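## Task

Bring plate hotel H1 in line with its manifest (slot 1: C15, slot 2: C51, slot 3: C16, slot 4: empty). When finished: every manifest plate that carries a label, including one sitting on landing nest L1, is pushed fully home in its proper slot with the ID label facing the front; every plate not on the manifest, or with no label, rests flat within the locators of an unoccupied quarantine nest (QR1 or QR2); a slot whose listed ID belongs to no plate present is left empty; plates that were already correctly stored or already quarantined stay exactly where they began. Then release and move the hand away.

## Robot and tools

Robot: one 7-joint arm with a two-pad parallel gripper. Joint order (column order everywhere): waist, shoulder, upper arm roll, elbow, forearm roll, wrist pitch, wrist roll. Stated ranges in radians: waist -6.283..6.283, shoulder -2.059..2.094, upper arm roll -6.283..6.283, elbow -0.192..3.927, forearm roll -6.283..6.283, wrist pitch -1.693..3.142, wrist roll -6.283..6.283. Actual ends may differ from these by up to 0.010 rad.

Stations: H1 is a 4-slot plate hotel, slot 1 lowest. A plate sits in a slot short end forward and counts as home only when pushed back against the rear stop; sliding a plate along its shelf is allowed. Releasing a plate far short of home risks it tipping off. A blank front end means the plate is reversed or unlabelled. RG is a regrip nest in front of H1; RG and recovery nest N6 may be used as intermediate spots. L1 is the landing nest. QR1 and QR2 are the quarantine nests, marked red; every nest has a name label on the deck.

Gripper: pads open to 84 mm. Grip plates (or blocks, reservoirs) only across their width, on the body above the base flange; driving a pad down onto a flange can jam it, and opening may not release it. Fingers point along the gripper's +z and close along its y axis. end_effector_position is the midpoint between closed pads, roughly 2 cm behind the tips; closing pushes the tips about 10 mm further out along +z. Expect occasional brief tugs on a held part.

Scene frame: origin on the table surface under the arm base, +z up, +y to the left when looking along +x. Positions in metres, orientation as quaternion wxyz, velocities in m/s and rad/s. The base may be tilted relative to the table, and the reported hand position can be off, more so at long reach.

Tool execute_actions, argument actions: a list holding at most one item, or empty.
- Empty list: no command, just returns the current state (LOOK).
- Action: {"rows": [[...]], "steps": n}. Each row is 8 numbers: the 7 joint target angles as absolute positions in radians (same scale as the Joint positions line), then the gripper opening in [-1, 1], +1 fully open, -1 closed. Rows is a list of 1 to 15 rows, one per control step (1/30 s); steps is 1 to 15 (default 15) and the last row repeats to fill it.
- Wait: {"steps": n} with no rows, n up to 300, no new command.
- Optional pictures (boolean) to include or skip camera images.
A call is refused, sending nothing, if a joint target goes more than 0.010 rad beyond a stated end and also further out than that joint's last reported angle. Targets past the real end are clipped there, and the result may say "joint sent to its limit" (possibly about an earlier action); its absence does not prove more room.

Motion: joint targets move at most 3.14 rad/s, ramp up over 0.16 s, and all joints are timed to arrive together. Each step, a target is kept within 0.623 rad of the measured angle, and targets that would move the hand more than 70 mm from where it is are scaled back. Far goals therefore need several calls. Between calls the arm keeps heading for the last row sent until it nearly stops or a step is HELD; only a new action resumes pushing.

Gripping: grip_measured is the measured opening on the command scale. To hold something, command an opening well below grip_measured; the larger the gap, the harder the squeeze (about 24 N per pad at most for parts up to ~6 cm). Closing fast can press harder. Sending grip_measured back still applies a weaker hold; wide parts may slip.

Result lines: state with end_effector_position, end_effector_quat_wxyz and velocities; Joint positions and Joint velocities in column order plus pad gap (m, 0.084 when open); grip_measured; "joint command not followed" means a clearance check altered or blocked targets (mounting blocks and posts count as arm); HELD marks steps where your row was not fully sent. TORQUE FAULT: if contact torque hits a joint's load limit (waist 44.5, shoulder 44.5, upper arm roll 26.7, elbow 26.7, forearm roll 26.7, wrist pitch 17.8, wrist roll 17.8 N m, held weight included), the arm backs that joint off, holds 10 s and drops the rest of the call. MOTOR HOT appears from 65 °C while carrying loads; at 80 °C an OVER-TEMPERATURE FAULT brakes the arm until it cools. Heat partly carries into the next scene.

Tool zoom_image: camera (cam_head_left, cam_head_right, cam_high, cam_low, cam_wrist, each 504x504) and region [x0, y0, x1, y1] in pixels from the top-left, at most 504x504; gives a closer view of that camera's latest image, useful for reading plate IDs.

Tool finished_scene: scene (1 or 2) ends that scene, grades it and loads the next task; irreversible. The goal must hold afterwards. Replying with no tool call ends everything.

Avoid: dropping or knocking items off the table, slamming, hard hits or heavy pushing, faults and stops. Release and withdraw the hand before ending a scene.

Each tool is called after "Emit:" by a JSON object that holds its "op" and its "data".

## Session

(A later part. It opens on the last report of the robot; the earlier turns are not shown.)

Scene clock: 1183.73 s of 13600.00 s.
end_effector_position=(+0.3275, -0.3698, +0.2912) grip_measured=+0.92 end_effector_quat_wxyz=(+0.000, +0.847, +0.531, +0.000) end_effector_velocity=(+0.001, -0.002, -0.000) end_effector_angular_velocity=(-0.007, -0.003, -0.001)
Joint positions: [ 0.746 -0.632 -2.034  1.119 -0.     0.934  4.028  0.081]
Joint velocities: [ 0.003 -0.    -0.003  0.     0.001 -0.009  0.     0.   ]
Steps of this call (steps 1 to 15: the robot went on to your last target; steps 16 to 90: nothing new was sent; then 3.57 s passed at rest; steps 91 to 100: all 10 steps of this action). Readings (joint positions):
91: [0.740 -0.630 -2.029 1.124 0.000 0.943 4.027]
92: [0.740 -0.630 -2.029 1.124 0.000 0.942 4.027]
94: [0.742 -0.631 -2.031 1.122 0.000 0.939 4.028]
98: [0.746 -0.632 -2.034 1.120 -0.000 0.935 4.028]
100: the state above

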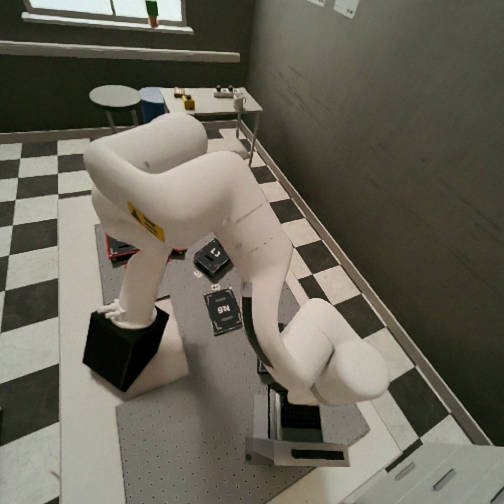

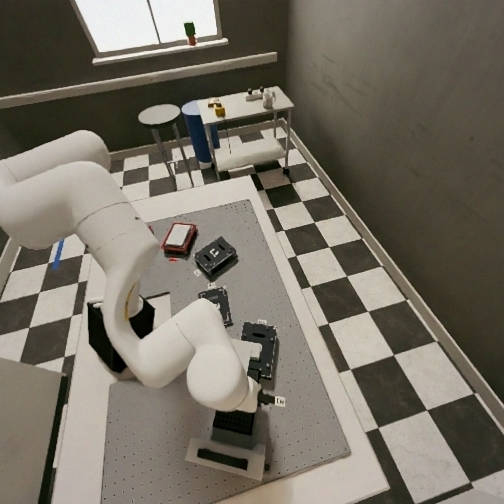

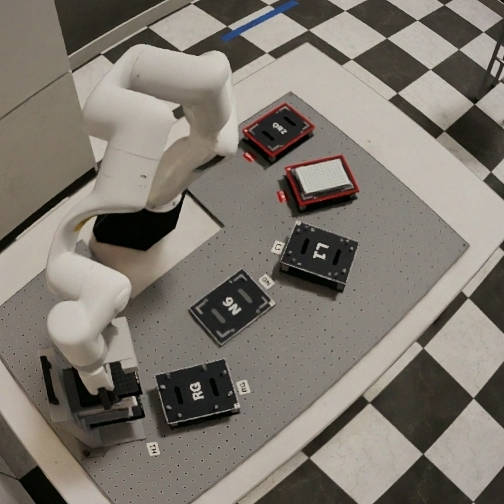

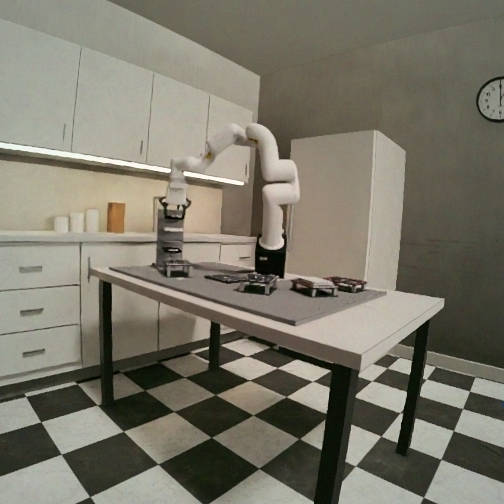

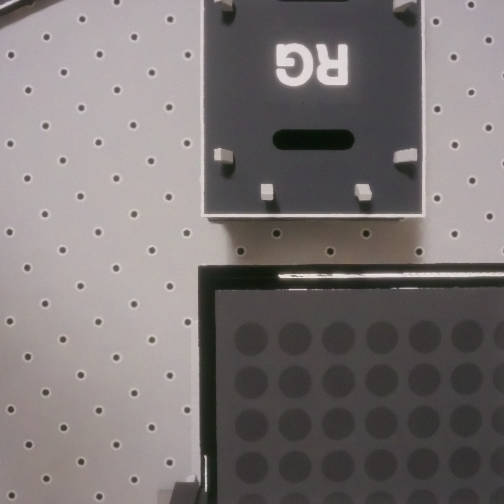

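Emit:
{"op": "execute_actions", "data": {"actions": [{"rows":[[0.7475,-0.6328,-2.0353,1.1185,0,0.9321,4.0275,-1],[0.7489,-0.6332,-2.0364,1.1176,0,0.9302,4.0275,-1],[0.7503,-0.6337,-2.0375,1.1166,0,0.9283,4.0275,-1],[0.7517,-0.6341,-2.0386,1.1157,0,0.9265,4.0275,-1],[0.7531,-0.6346,-2.0398,1.1148,0,0.9246,4.0275,-1],[0.7545,-0.635,-2.0409,1.1139,0,0.9227,4.0275,-1],[0.7559,-0.6354,-2.042,1.113,0,0.9209,4.0275,-1],[0.7573,-0.6359,-2.0432,1.1121,0,0.919,4.0275,-1]],"steps":13}]}}

Emit:
{"op": "zoom_image", "data": {"camera": "cam_low", "region": [140,180,210,250]}}

Scene clock: 1194.03 s of 13600.00 s.
end_effector_position=(+0.3276, -0.3704, +0.2869) grip_measured=+0.93 end_effector_quat_wxyz=(+0.001, +0.847, +0.531, -0.000) end_effector_velocity=(-0.000, -0.000, -0.005) end_effector_angular_velocity=(-0.001, -0.001, +0.000)
Joint positions: [ 0.756 -0.635 -2.042  1.114  0.     0.92   4.028  0.081]
Joint velocities: [ 0.01  -0.004 -0.009 -0.008 -0.    -0.016 -0.001  0.   ]
Steps of this call (steps 1 to 15: the robot went on to your last target; steps 16 to 90: nothing new was sent; then 6.87 s passed at rest; steps 91 to 103: all 13 steps of this action). Readings (joint positions):
91: [0.747 -0.633 -2.035 1.119 0.000 0.933 4.028]
92: [0.747 -0.633 -2.035 1.119 0.000 0.933 4.028]
94: [0.748 -0.633 -2.036 1.118 0.000 0.931 4.028]
98: [0.752 -0.634 -2.039 1.116 0.000 0.925 4.028]
103: the state above

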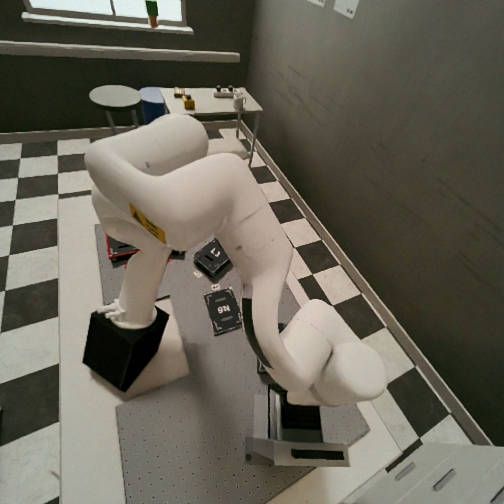

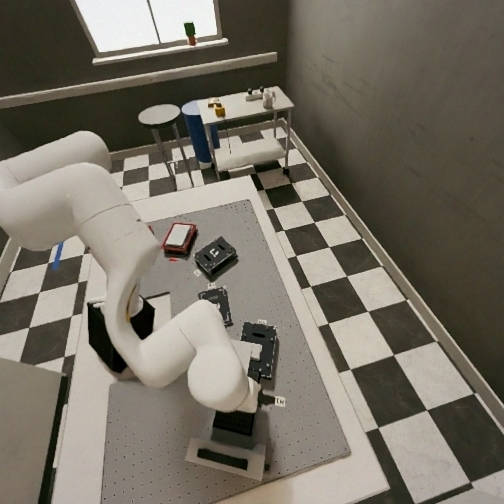

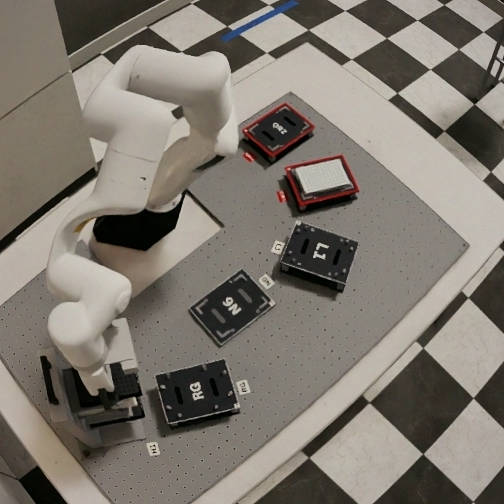

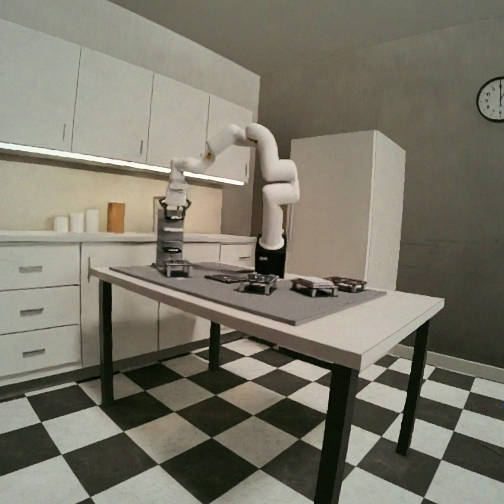

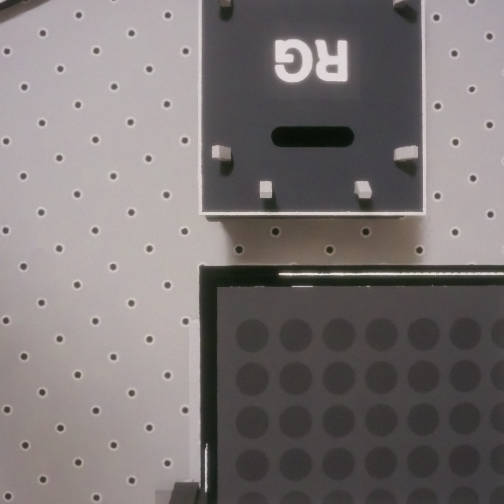

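Region (140, 180, 210, 250) of cam_low's 504x504 image, scaled by 7.200, with more detail than that image has.

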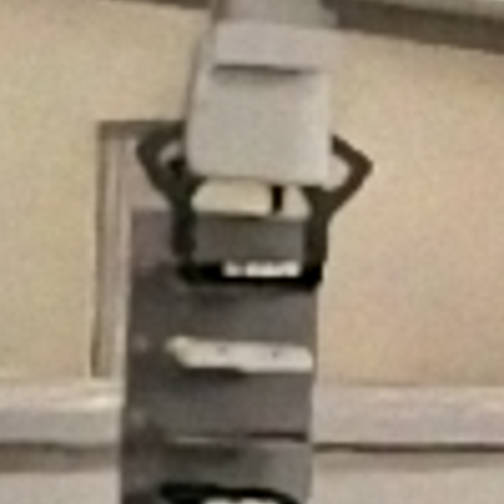

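Emit:
{"op": "execute_actions", "data": {"actions": [{"rows":[[0.7545,-0.635,-2.0409,1.1139,0,0.9227,4.0275,-1],[0.7517,-0.6341,-2.0386,1.1157,0,0.9265,4.0275,-1],[0.7489,-0.6332,-2.0364,1.1176,0,0.9302,4.0275,-1],[0.7465,-0.6325,-2.0345,1.1192,0,0.9334,4.0275,-1],[0.7465,-0.6325,-2.0345,1.1192,0,0.9334,4.0275,-1],[0.7465,-0.6325,-2.0345,1.1192,0,0.9334,4.0275,-1],[0.7454,-0.6322,-2.034,1.1182,0,0.9331,4.031,-1],[0.7443,-0.632,-2.0335,1.1173,0,0.9329,4.035,-1]],"steps":15}]}}

Emit:
{"op": "zoom_image", "data": {"camera": "cam_head_right", "region": [190,380,290,480]}}

Emit:
{"op": "zoom_image", "data": {"camera": "cam_wrist", "region": [150,424,230,504]}}

Scene clock: 1206.60 s of 13600.00 s.
end_effector_position=(+0.3268, -0.3693, +0.2905) grip_measured=+0.93 end_effector_quat_wxyz=(-0.000, +0.849, +0.528, +0.000) end_effector_velocity=(+0.001, -0.002, +0.003) end_effector_angular_velocity=(-0.007, -0.002, -0.006)
Joint positions: [ 0.745 -0.632 -2.034  1.117  0.     0.933  4.035  0.081]
Joint velocities: [-0.004  0.002  0.003  0.004 -0.     0.     0.006 -0.   ]
Steps of this call (steps 1 to 15: the robot went on to your last target; steps 16 to 90: nothing new was sent; then 9.07 s passed at rest; steps 91 to 105: all 15 steps of this action). Readings (joint positions):
91: [0.757 -0.636 -2.043 1.112 -0.000 0.919 4.027]
92: [0.757 -0.636 -2.043 1.112 -0.000 0.920 4.027]
94: [0.754 -0.635 -2.041 1.112 -0.000 0.924 4.027]
98: [0.749 -0.634 -2.036 1.114 0.000 0.932 4.029]
105: the state above

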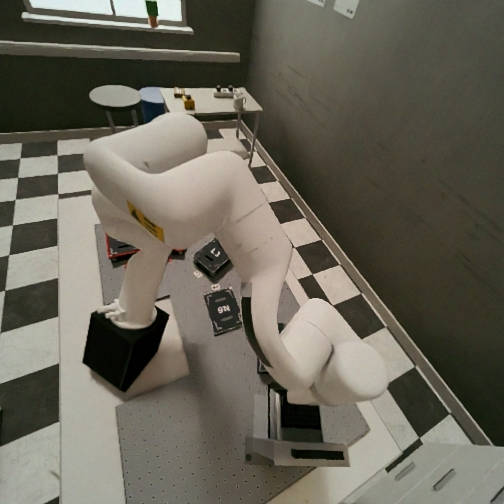

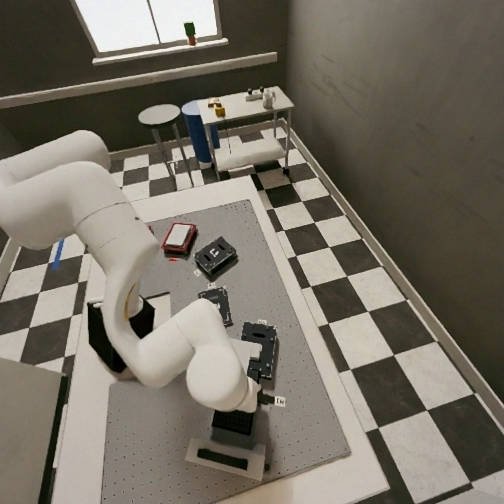

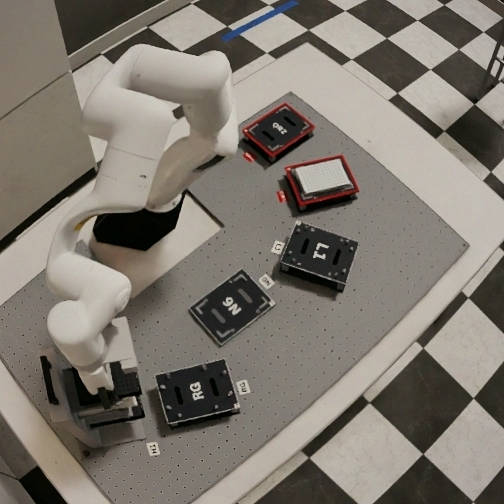

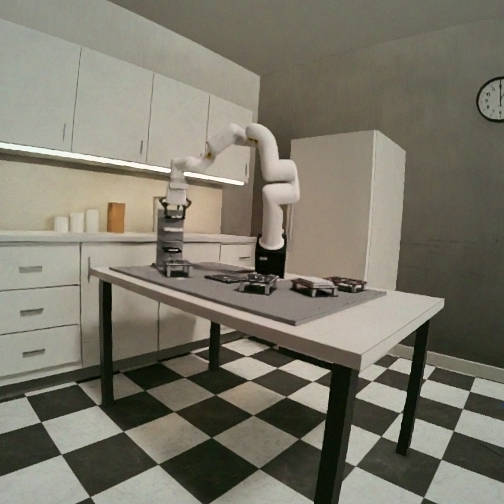

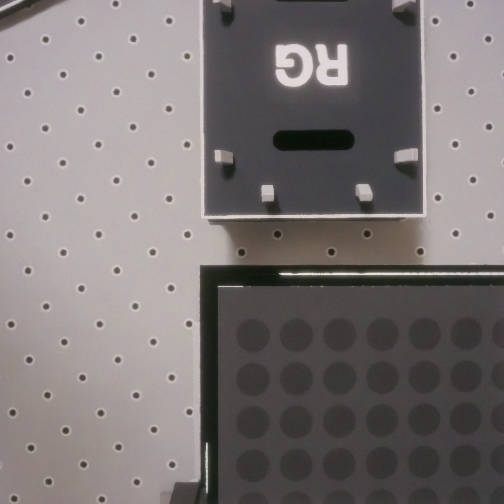

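Region (190, 380, 290, 480) of cam_head_right's 504x504 image, scaled by 5.040, with more detail than that image has.

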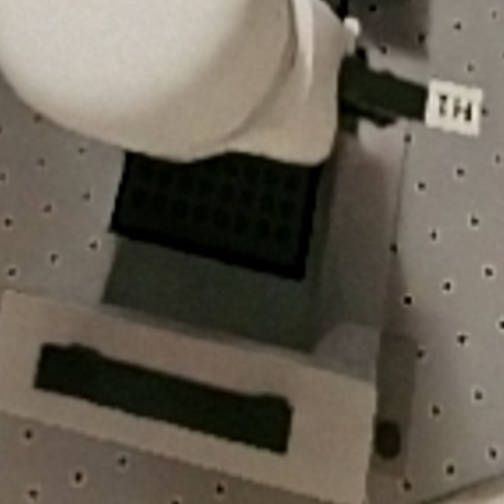

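Region (150, 424, 230, 504) of cam_wrist's 504x504 image, scaled by 6.300, with more detail than that image has.

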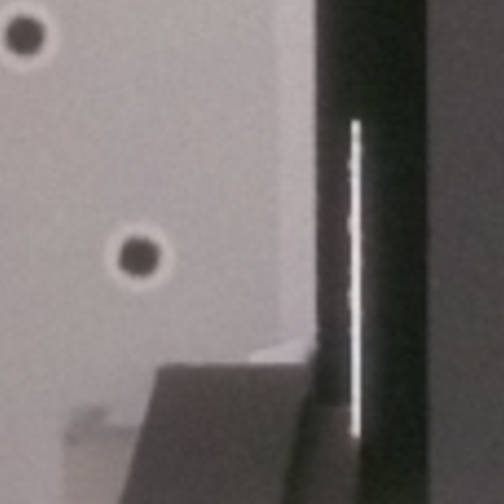

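Emit:
{"op": "execute_actions", "data": {"actions": [{"rows":[[0.7453,-0.6323,-2.0343,1.1166,0,0.9316,4.035,-1],[0.7467,-0.6327,-2.0354,1.1157,0,0.9297,4.035,-1],[0.7481,-0.6332,-2.0365,1.1147,0,0.9278,4.035,-1],[0.7495,-0.6336,-2.0376,1.1138,0,0.926,4.035,-1],[0.7509,-0.6341,-2.0388,1.1129,0,0.9241,4.035,-1],[0.7523,-0.6345,-2.0399,1.112,0,0.9222,4.035,-1],[0.7537,-0.6349,-2.041,1.1111,0,0.9204,4.035,-1],[0.7551,-0.6354,-2.0422,1.1102,0,0.9185,4.035,-1],[0.7561,-0.6357,-2.043,1.1095,0,0.9172,4.035,-1]],"steps":15}]}}

Emit:
{"op": "zoom_image", "data": {"camera": "cam_high", "region": [40,340,160,460]}}

Scene clock: 1215.10 s of 13600.00 s.
end_effector_position=(+0.3269, -0.3700, +0.2860) grip_measured=+0.93 end_effector_quat_wxyz=(+0.001, +0.850, +0.527, +0.000) end_effector_velocity=(-0.000, -0.000, -0.002) end_effector_angular_velocity=(-0.001, -0.001, -0.001)
Joint positions: [ 0.755 -0.635 -2.042  1.111  0.     0.918  4.035  0.081]
Joint velocities: [ 0.004 -0.001 -0.004 -0.003  0.    -0.007  0.     0.   ]
Steps of this call (steps 1 to 15: the robot went on to your last target; steps 16 to 90: nothing new was sent; then 5.00 s passed at rest; steps 91 to 105: all 15 steps of this action). Readings (joint positions):
91: [0.744 -0.632 -2.034 1.117 0.000 0.933 4.035]
92: [0.745 -0.632 -2.034 1.117 0.000 0.933 4.035]
94: [0.746 -0.632 -2.035 1.116 0.000 0.931 4.035]
98: [0.750 -0.634 -2.038 1.113 -0.000 0.925 4.035]
105: the state above

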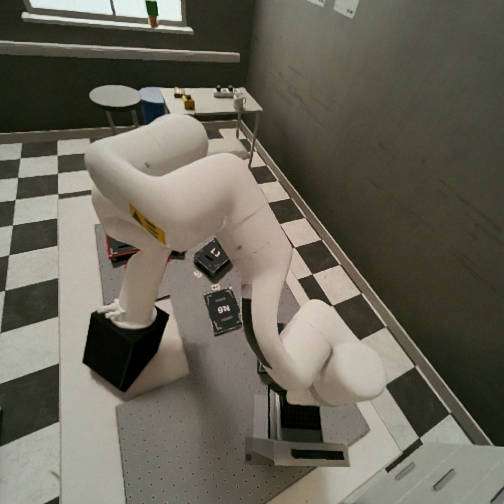

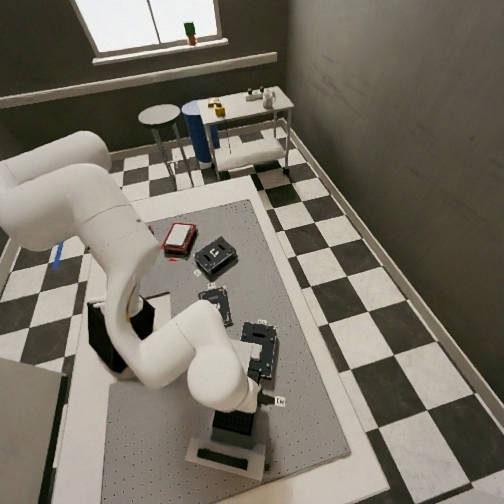

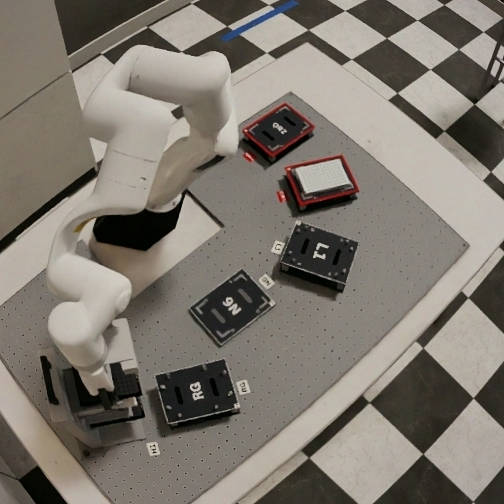

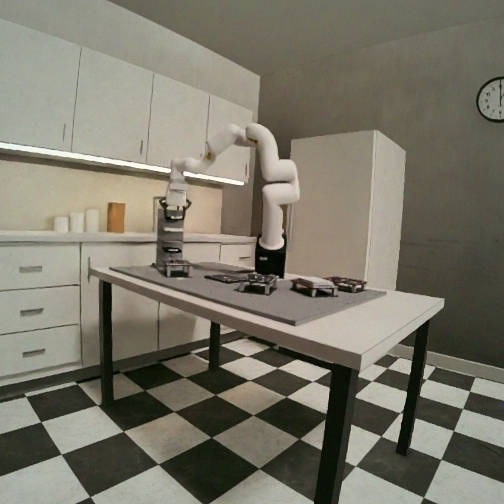

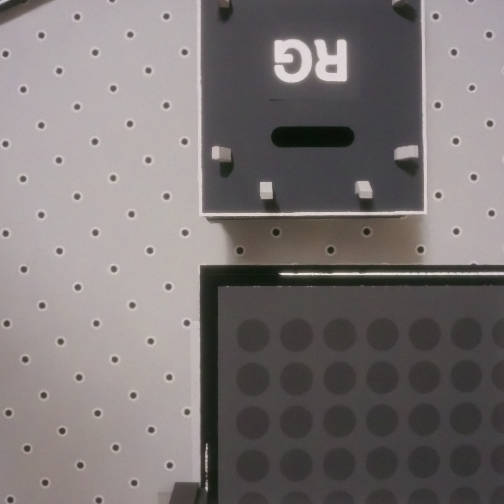

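Region (40, 340, 160, 460) of cam_high's 504x504 image, scaled by 4.200, with more detail than that image has.

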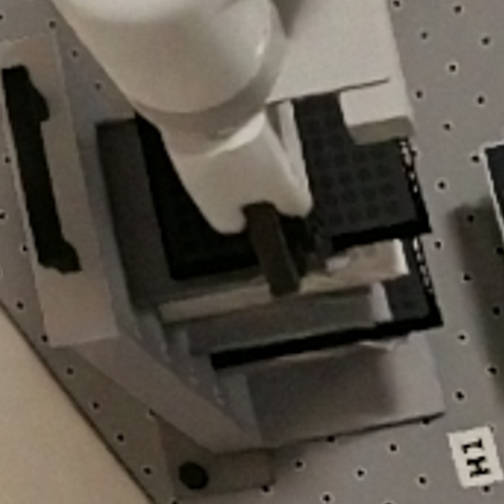

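Emit:
{"op": "execute_actions", "data": {"actions": [{"rows":[[0.7544,-0.6352,-2.0416,1.1107,0,0.9195,4.035,-1],[0.7544,-0.6352,-2.0416,1.1107,0,0.9195,4.035,-1],[0.7544,-0.6352,-2.0416,1.1107,0,0.9195,4.035,0.3],[0.7544,-0.6352,-2.0416,1.1107,0,0.9195,4.035,0.8],[0.7544,-0.6352,-2.0416,1.1107,0,0.9195,4.035,0.93],[0.7544,-0.6352,-2.0416,1.1107,0,0.9195,4.035,1]],"steps":13}], "pictures": false}}

Emit:
{"op": "execute_actions", "data": {"actions": [{"rows":[[0.7523,-0.6345,-2.0399,1.112,0,0.9222,4.035,1],[0.7495,-0.6336,-2.0376,1.1138,0,0.926,4.035,1],[0.7453,-0.6323,-2.0343,1.1166,0,0.9316,4.035,1],[0.7394,-0.6305,-2.0295,1.1207,0,0.9396,4.035,1],[0.7321,-0.6282,-2.0236,1.1262,0,0.9503,4.035,1],[0.7235,-0.6256,-2.0167,1.1335,0,0.9637,4.035,1],[0.714,-0.6228,-2.009,1.143,0,0.98,4.035,1],[0.704,-0.62,-2.001,1.154,0,0.999,4.035,1],[0.693,-0.6168,-1.992,1.167,0,1.02,4.035,1],[0.683,-0.614,-1.984,1.181,0,1.04,4.035,1]],"steps":15}]}}

Scene clock: 1224.27 s of 13600.00 s.
end_effector_position=(+0.3268, -0.3684, +0.2847) grip_measured=+1.00 end_effector_quat_wxyz=(-0.001, +0.849, +0.528, +0.001) end_effector_velocity=(+0.001, -0.006, +0.007) end_effector_angular_velocity=(-0.018, -0.005, -0.002)
Joint positions: [ 0.755 -0.636 -2.042  1.108  0.     0.92   4.035  0.084]
Joint velocities: [-0.004  0.004  0.001  0.013 -0.    -0.001 -0.     0.002]
Steps of this call (steps 1 to 15: the robot went on to your last target; steps 16 to 90: nothing new was sent; then 5.73 s passed at rest; steps 91 to 103: all 13 steps of this action). Readings (joint positions):
91: [0.756 -0.636 -2.043 1.110 -0.000 0.917 4.035]
92: [0.756 -0.636 -2.043 1.110 -0.000 0.918 4.035]
94: [0.755 -0.636 -2.042 1.110 -0.000 0.919 4.035]
98: [0.755 -0.636 -2.042 1.110 0.000 0.919 4.035]
103: the state above

Scene clock: 1224.77 s of 13600.00 s.
end_effector_position=(+0.3270, -0.3717, +0.3269) grip_measured=+1.00 end_effector_quat_wxyz=(+0.001, +0.850, +0.527, -0.001) end_effector_velocity=(-0.004, +0.005, +0.037) end_effector_angular_velocity=(+0.024, +0.011, -0.003)
Joint positions: [ 0.687 -0.615 -1.988  1.177  0.     1.03   4.035  0.084]
Joint velocities: [-0.064  0.016  0.049  0.065 -0.     0.132 -0.    -0.   ]
Steps of this call (steps 1 to 15: all 15 steps of this action). Readings (joint positions):
1: [0.755 -0.636 -2.042 1.109 0.000 0.920 4.035]
2: [0.755 -0.636 -2.041 1.109 0.000 0.921 4.035]
4: [0.752 -0.635 -2.039 1.112 0.000 0.925 4.035]
8: [0.733 -0.629 -2.024 1.126 0.000 0.951 4.035]
15: the state above

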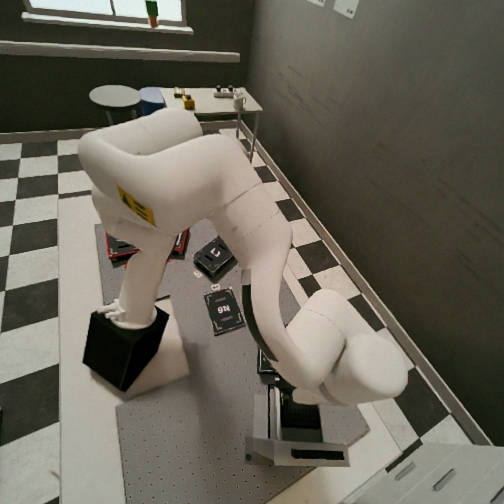

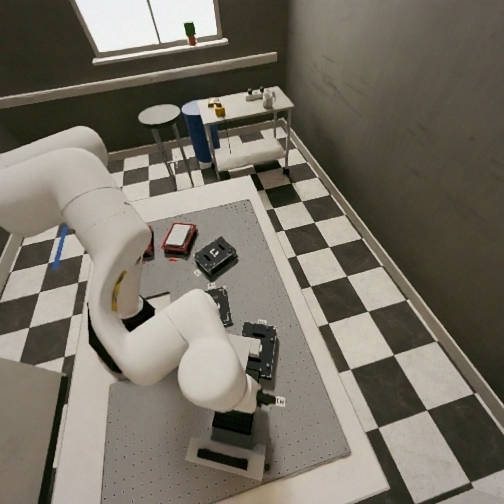

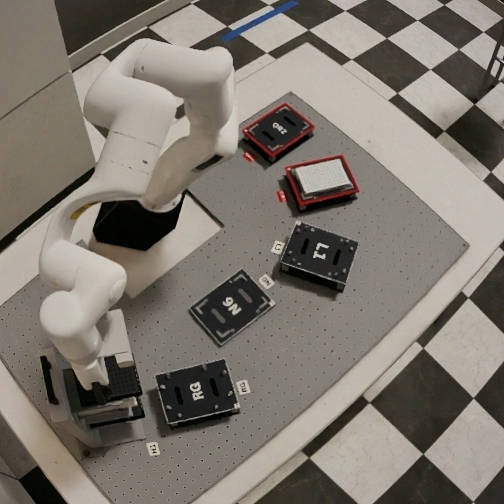

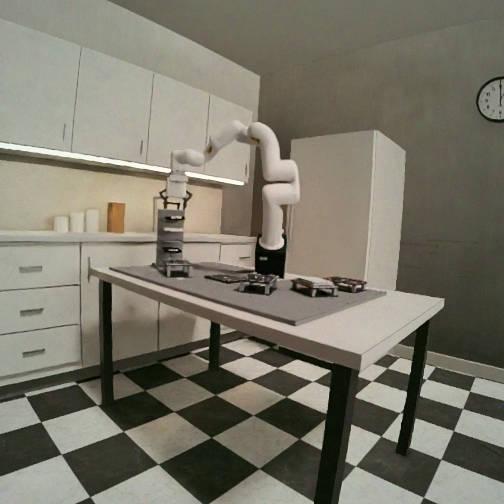

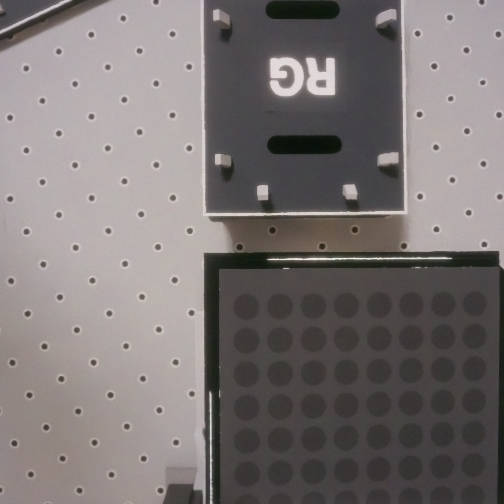

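Emit:
{"op": "execute_actions", "data": {"actions": [{"rows":[[0.678,-0.613,-1.98,1.195,0,1.058,4.035,1],[0.67,-0.611,-1.973,1.215,0,1.085,4.035,1],[0.66,-0.608,-1.965,1.24,0,1.118,4.035,1],[0.648,-0.605,-1.955,1.27,0,1.155,4.035,1],[0.636,-0.602,-1.945,1.3,0,1.193,4.035,1],[0.624,-0.599,-1.935,1.33,0,1.231,4.035,1],[0.612,-0.596,-1.925,1.36,0,1.268,4.035,1],[0.602,-0.594,-1.917,1.387,0,1.3,4.035,1],[0.594,-0.592,-1.91,1.408,0,1.325,4.035,1],[0.588,-0.591,-1.905,1.423,0,1.341,4.035,1]],"steps":15}], "pictures": false}}

Emit:
{"op": "execute_actions", "data": {"actions": [{"rows":[[0.588,-0.591,-1.905,1.423,0,1.341,4.035,1]],"steps":4}]}}

Emit:
{"op": "zoom_image", "data": {"camera": "cam_wrist", "region": [200,250,454,504]}}

Scene clock: 1235.43 s of 13600.00 s.
end_effector_position=(+0.3275, -0.3723, +0.4339) grip_measured=+1.00 end_effector_quat_wxyz=(+0.001, +0.850, +0.527, -0.002) end_effector_velocity=(-0.006, +0.021, +0.054) end_effector_angular_velocity=(+0.054, +0.022, +0.008)
Joint positions: [ 0.591 -0.591 -1.91   1.413  0.     1.324  4.035  0.084]
Joint velocities: [-0.054  0.006  0.053  0.13  -0.002  0.218 -0.    -0.   ]
Steps of this call (steps 1 to 30: the robot went on to your last target; steps 31 to 90: nothing new was sent; then 7.17 s passed at rest; steps 91 to 105: all 15 steps of this action). Readings (joint positions):
91: [0.683 -0.614 -1.984 1.181 -0.000 1.041 4.035]
92: [0.682 -0.614 -1.983 1.183 -0.000 1.044 4.035]
94: [0.677 -0.613 -1.978 1.198 -0.000 1.066 4.035]
98: [0.646 -0.605 -1.953 1.276 0.000 1.163 4.035]
105: the state above

Scene clock: 1235.57 s of 13600.00 s.
end_effector_position=(+0.3277, -0.3700, +0.4358) grip_measured=+1.00 end_effector_quat_wxyz=(-0.003, +0.849, +0.528, -0.001) end_effector_velocity=(+0.004, +0.007, +0.005) end_effector_angular_velocity=(+0.018, +0.007, +0.013)
Joint positions: [ 0.589 -0.591 -1.906  1.419  0.     1.338  4.035  0.084]
Joint velocities: [-0.001 -0.     0.014  0.019 -0.     0.038 -0.001 -0.   ]
Steps of this call (steps 1 to 4: all 4 steps of this action). Readings (joint positions):
1: [0.590 -0.591 -1.908 1.416 -0.000 1.330 4.035]
2: [0.589 -0.591 -1.907 1.418 -0.000 1.334 4.035]
4: the state above

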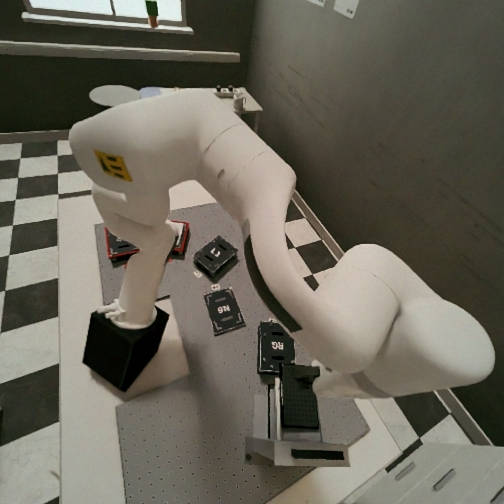

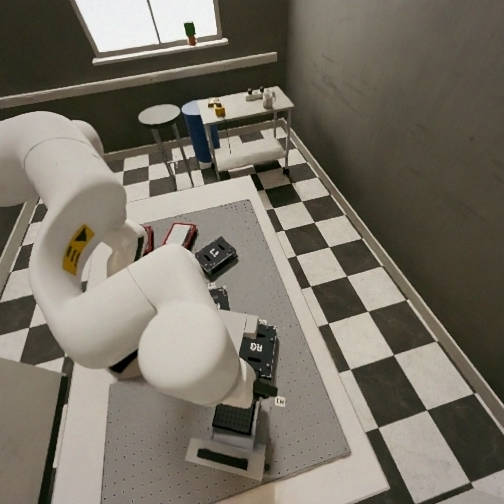

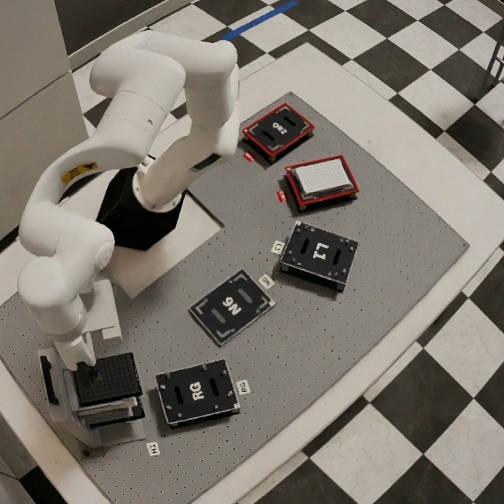

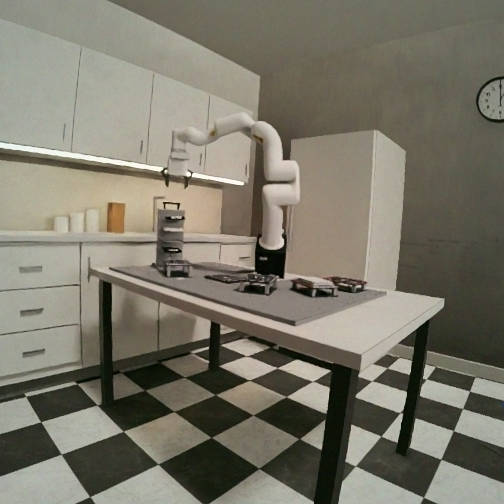

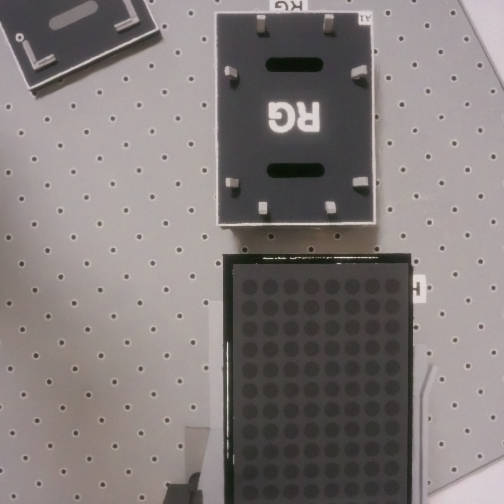

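Region (200, 250, 454, 504) of cam_wrist's 504x504 image, scaled by 1.984, with more detail than that image has.

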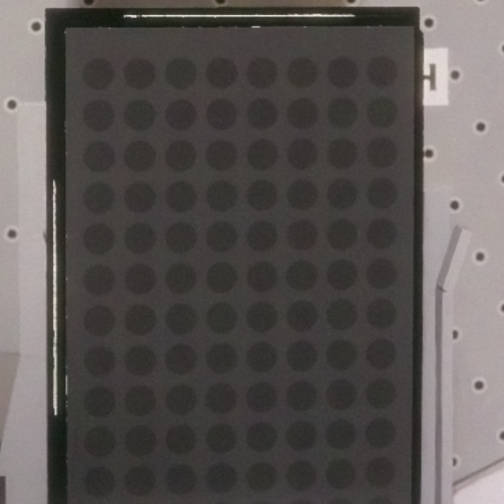

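Emit:
{"op": "execute_actions", "data": {"actions": [{"rows":[[0.594,-0.592,-1.91,1.408,0,1.325,4.035,1],[0.604,-0.594,-1.918,1.38,0,1.292,4.035,1],[0.617,-0.597,-1.929,1.345,0,1.25,4.035,1],[0.63,-0.6,-1.94,1.305,0,1.202,4.035,1],[0.645,-0.604,-1.952,1.265,0,1.152,4.035,1],[0.659,-0.607,-1.964,1.225,0,1.102,4.035,1],[0.672,-0.611,-1.976,1.188,0,1.058,4.034,1],[0.687,-0.615,-1.988,1.162,0,1.018,4.034,1],[0.702,-0.619,-2.0,1.145,0,0.988,4.034,1],[0.715,-0.623,-2.011,1.133,0,0.967,4.034,1],[0.7234,-0.6257,-2.018,1.1253,0,0.9546,4.0336,1]],"steps":15}], "pictures": false}}

Emit:
{"op": "execute_actions", "data": {"actions": [{"rows":[[0.7234,-0.6257,-2.018,1.1253,0,0.9546,4.0336,1]],"steps":8}]}}

Emit:
{"op": "zoom_image", "data": {"camera": "cam_wrist", "region": [150,424,230,504]}}

Scene clock: 1260.77 s of 13600.00 s.
end_effector_position=(+0.3263, -0.3677, +0.3062) grip_measured=+1.00 end_effector_quat_wxyz=(-0.004, +0.849, +0.528, +0.001) end_effector_velocity=(-0.002, +0.008, -0.120) end_effector_angular_velocity=(-0.024, -0.012, +0.005)
Joint positions: [ 0.713 -0.624 -2.008  1.14  -0.     0.984  4.034  0.084]
Joint velocities: [ 0.161 -0.044 -0.129 -0.237  0.001 -0.367 -0.003  0.   ]
Steps of this call (steps 1 to 15: the robot went on to your last target; steps 16 to 90: nothing new was sent; then 21.70 s passed at rest; steps 91 to 105: all 15 steps of this action). Readings (joint positions):
91: [0.588 -0.591 -1.905 1.423 0.000 1.340 4.035]
92: [0.589 -0.591 -1.906 1.420 0.000 1.337 4.035]
94: [0.595 -0.592 -1.912 1.402 0.000 1.313 4.035]
98: [0.631 -0.601 -1.941 1.303 -0.000 1.197 4.035]
105: the state above

Scene clock: 1261.03 s of 13600.00 s.
end_effector_position=(+0.3259, -0.3700, +0.3007) grip_measured=+1.00 end_effector_quat_wxyz=(+0.001, +0.850, +0.527, -0.000) end_effector_velocity=(+0.001, +0.005, -0.008) end_effector_angular_velocity=(+0.010, +0.003, +0.004)
Joint positions: [ 0.722 -0.625 -2.018  1.127  0.     0.955  4.034  0.084]
Joint velocities: [ 0.007 -0.002 -0.001 -0.015  0.    -0.01   0.001 -0.   ]
Steps of this call (steps 1 to 8: all 8 steps of this action). Readings (joint positions):
1: [0.718 -0.625 -2.011 1.134 -0.000 0.973 4.034]
2: [0.720 -0.625 -2.014 1.131 -0.000 0.967 4.034]
4: [0.721 -0.625 -2.016 1.130 0.000 0.959 4.034]
8: the state above

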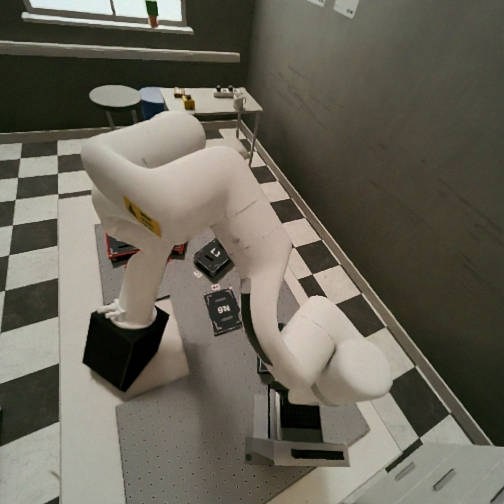

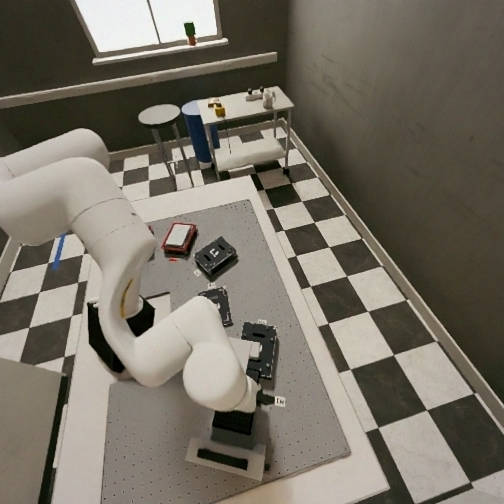

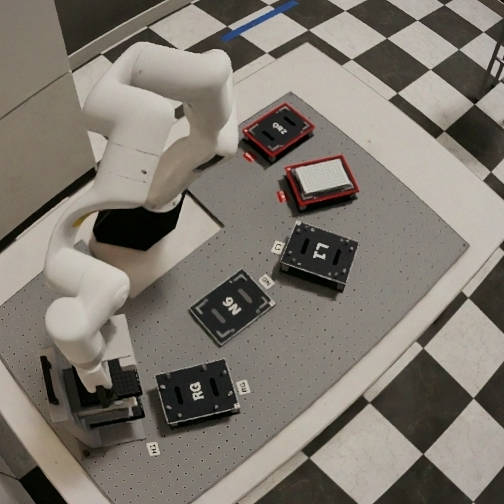

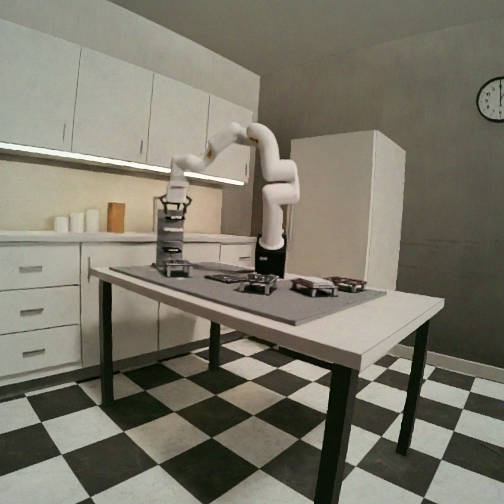

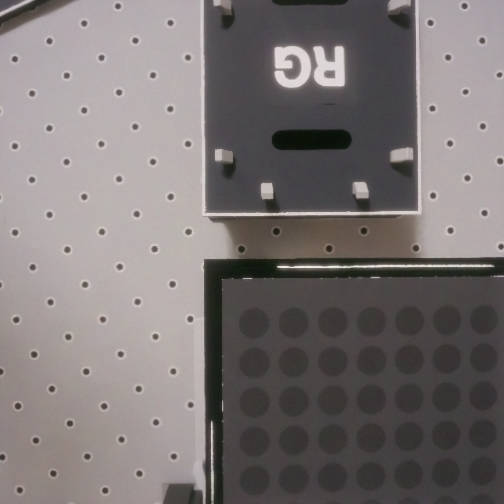

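Region (150, 424, 230, 504) of cam_wrist's 504x504 image, scaled by 6.300, with more detail than that image has.

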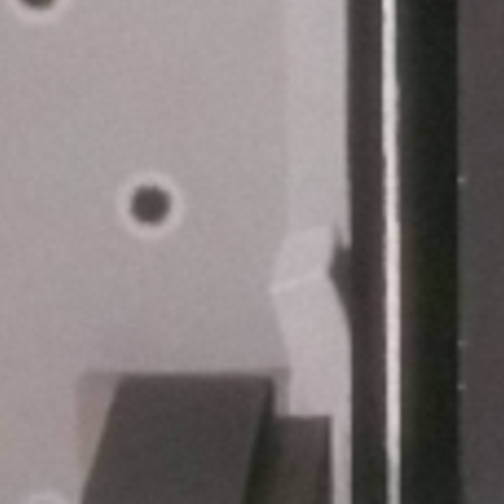

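Emit:
{"op": "execute_actions", "data": {"actions": [{"rows":[[0.726,-0.6263,-2.0192,1.1275,0,0.9552,4.0345,1],[0.728,-0.6269,-2.0208,1.1261,0,0.9525,4.0345,1],[0.7308,-0.6278,-2.0231,1.1242,0,0.9488,4.0345,1],[0.7336,-0.6287,-2.0253,1.1223,0,0.945,4.0345,1],[0.7364,-0.6296,-2.0276,1.1204,0,0.9413,4.0345,1],[0.7392,-0.6304,-2.0299,1.1184,0,0.9375,4.0345,1],[0.742,-0.6313,-2.0321,1.1165,0,0.9338,4.0345,1],[0.7448,-0.6322,-2.0344,1.1146,0,0.93,4.0345,1]],"steps":12}], "pictures": false}}

Emit:
{"op": "execute_actions", "data": {"actions": [{"rows":[[0.7468,-0.6327,-2.0353,1.1163,0,0.9304,4.0352,1],[0.7488,-0.6332,-2.0363,1.1181,0,0.9309,4.0359,1],[0.7509,-0.6337,-2.0372,1.1198,0,0.9313,4.0366,1],[0.7529,-0.6342,-2.0381,1.1216,0,0.9317,4.0373,1],[0.7549,-0.6347,-2.0391,1.1233,0,0.9322,4.038,1],[0.7569,-0.6352,-2.04,1.1251,0,0.9326,4.0387,1],[0.759,-0.6357,-2.0409,1.1268,0,0.933,4.0394,1],[0.761,-0.6362,-2.0419,1.1286,0,0.9335,4.0401,1],[0.763,-0.6367,-2.0428,1.1303,0,0.9339,4.0408,1]],"steps":15}]}}

Scene clock: 1278.47 s of 13600.00 s.
end_effector_position=(+0.3265, -0.3691, +0.2907) grip_measured=+1.00 end_effector_quat_wxyz=(-0.000, +0.849, +0.528, +0.000) end_effector_velocity=(+0.000, -0.001, -0.012) end_effector_angular_velocity=(-0.002, -0.002, -0.001)
Joint positions: [ 0.743 -0.632 -2.033  1.115 -0.     0.933  4.034  0.084]
Joint velocities: [ 0.025 -0.009 -0.021 -0.015 -0.    -0.035  0.     0.   ]
Steps of this call (steps 1 to 15: the robot went on to your last target; steps 16 to 90: nothing new was sent; then 14.03 s passed at rest; steps 91 to 102: all 12 steps of this action). Readings (joint positions):
91: [0.723 -0.626 -2.018 1.125 -0.000 0.955 4.034]
92: [0.724 -0.626 -2.018 1.126 -0.000 0.955 4.034]
94: [0.726 -0.626 -2.020 1.126 0.000 0.953 4.034]
98: [0.736 -0.629 -2.027 1.121 0.000 0.942 4.034]
102: the state above

Scene clock: 1278.97 s of 13600.00 s.
end_effector_position=(+0.3309, -0.3715, +0.2901) grip_measured=+1.00 end_effector_quat_wxyz=(+0.000, +0.849, +0.528, +0.000) end_effector_velocity=(+0.001, -0.001, -0.000) end_effector_angular_velocity=(+0.001, -0.001, -0.004)
Joint positions: [ 0.762 -0.637 -2.042  1.13   0.     0.934  4.041  0.084]
Joint velocities: [ 0.007 -0.003 -0.006  0.006  0.001  0.002  0.003 -0.   ]
Steps of this call (steps 1 to 15: all 15 steps of this action). Readings (joint positions):
1: [0.744 -0.632 -2.033 1.115 -0.000 0.932 4.035]
2: [0.745 -0.632 -2.034 1.115 -0.000 0.931 4.035]
4: [0.747 -0.633 -2.035 1.117 -0.000 0.931 4.035]
8: [0.754 -0.634 -2.039 1.123 -0.000 0.932 4.038]
15: the state above

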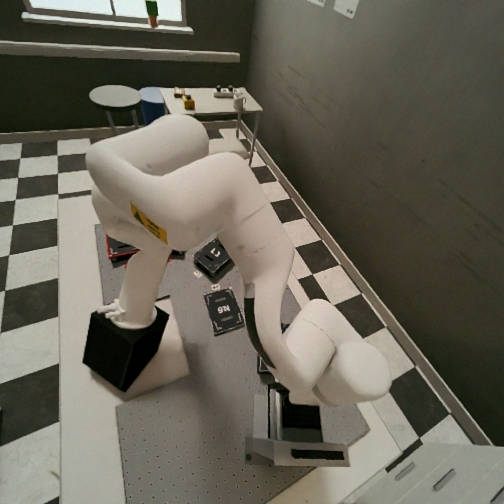

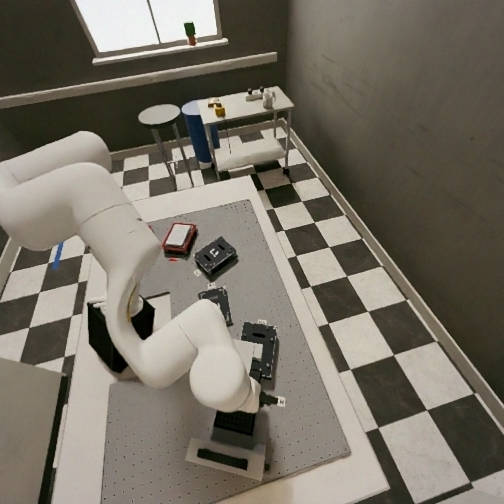

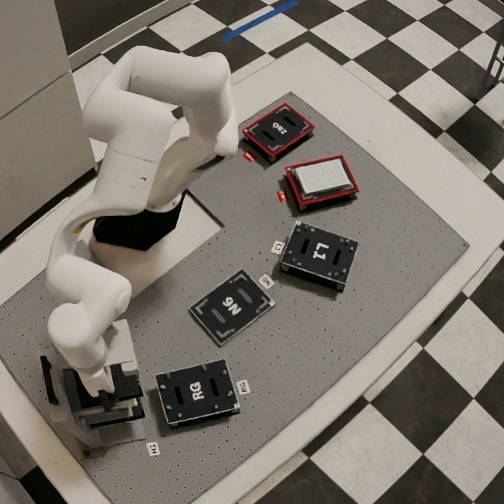

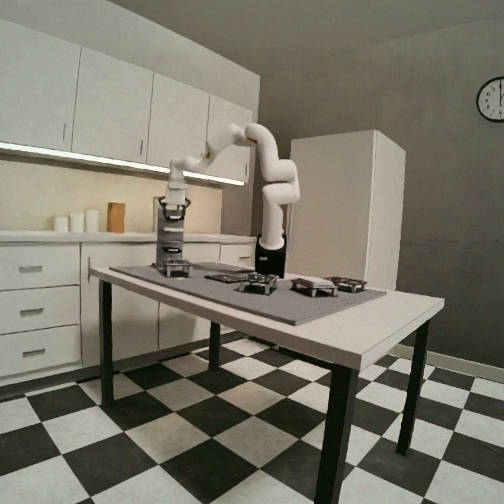

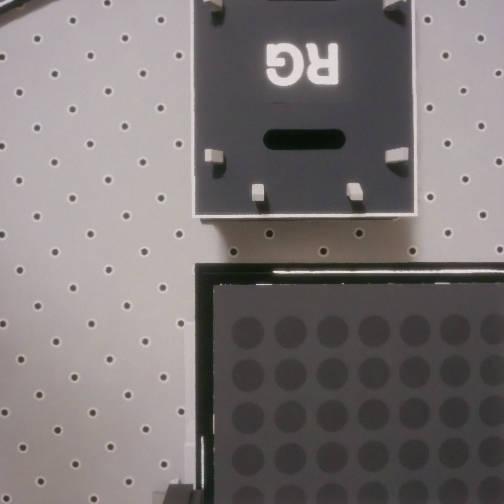

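Emit:
{"op": "execute_actions", "data": {"actions": [{"rows":[[0.764,-0.6369,-2.0433,1.1312,0,0.9341,4.0412,1],[0.765,-0.6372,-2.0437,1.132,0,0.9343,4.0415,1],[0.766,-0.6374,-2.0442,1.1329,0,0.9345,4.0418,1]],"steps":12}]}}

Scene clock: 1286.20 s of 13600.00 s.
end_effector_position=(+0.3318, -0.3719, +0.2901) grip_measured=+1.00 end_effector_quat_wxyz=(+0.000, +0.850, +0.528, +0.000) end_effector_velocity=(-0.001, -0.000, -0.000) end_effector_angular_velocity=(+0.001, +0.000, -0.001)
Joint positions: [ 0.766 -0.637 -2.044  1.133  0.     0.934  4.042  0.084]
Joint velocities: [ 0.    -0.001 -0.001  0.     0.     0.001 -0.     0.   ]
Steps of this call (steps 1 to 15: the robot went on to your last target; steps 16 to 90: nothing new was sent; then 3.83 s passed at rest; steps 91 to 102: all 12 steps of this action). Readings (joint positions):
91: [0.763 -0.637 -2.043 1.130 -0.000 0.934 4.041]
92: [0.763 -0.637 -2.043 1.131 -0.000 0.934 4.041]
94: [0.764 -0.637 -2.043 1.131 0.000 0.934 4.041]
98: [0.766 -0.637 -2.044 1.133 0.000 0.934 4.042]
102: the state above

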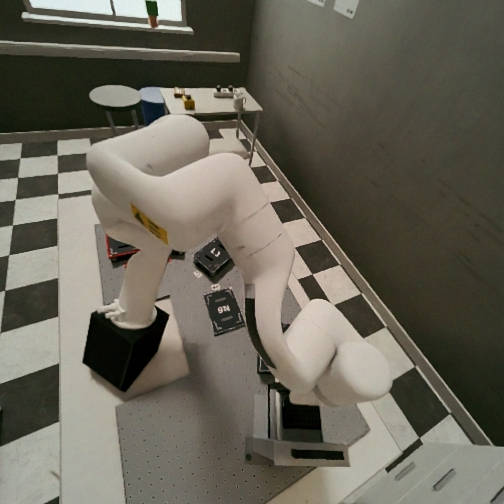

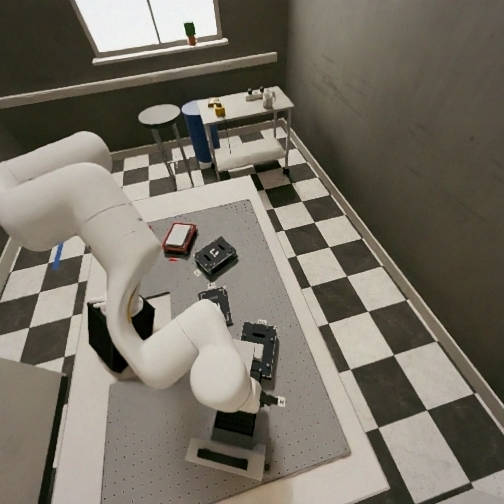

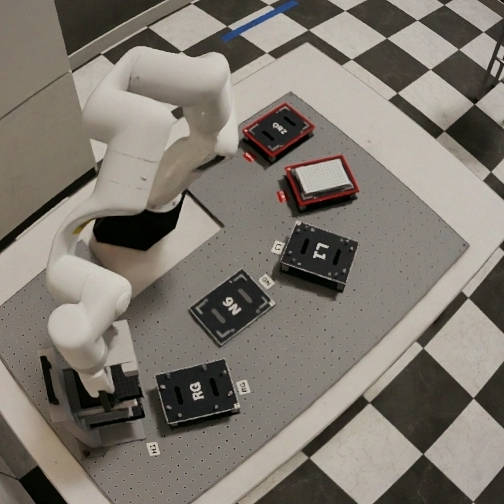

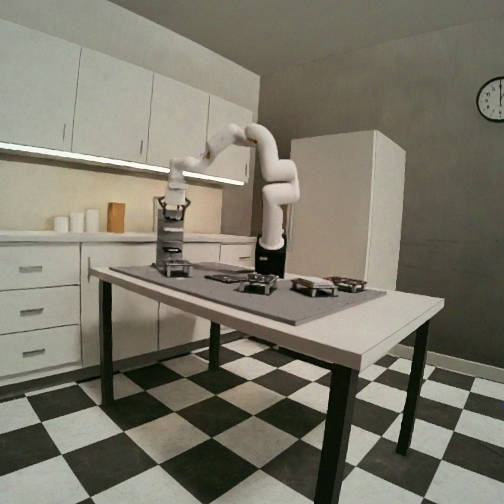

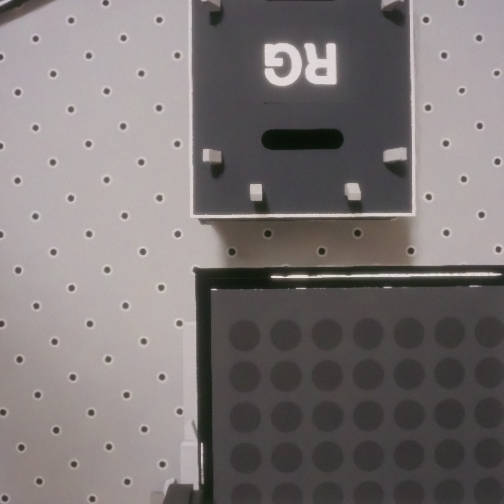

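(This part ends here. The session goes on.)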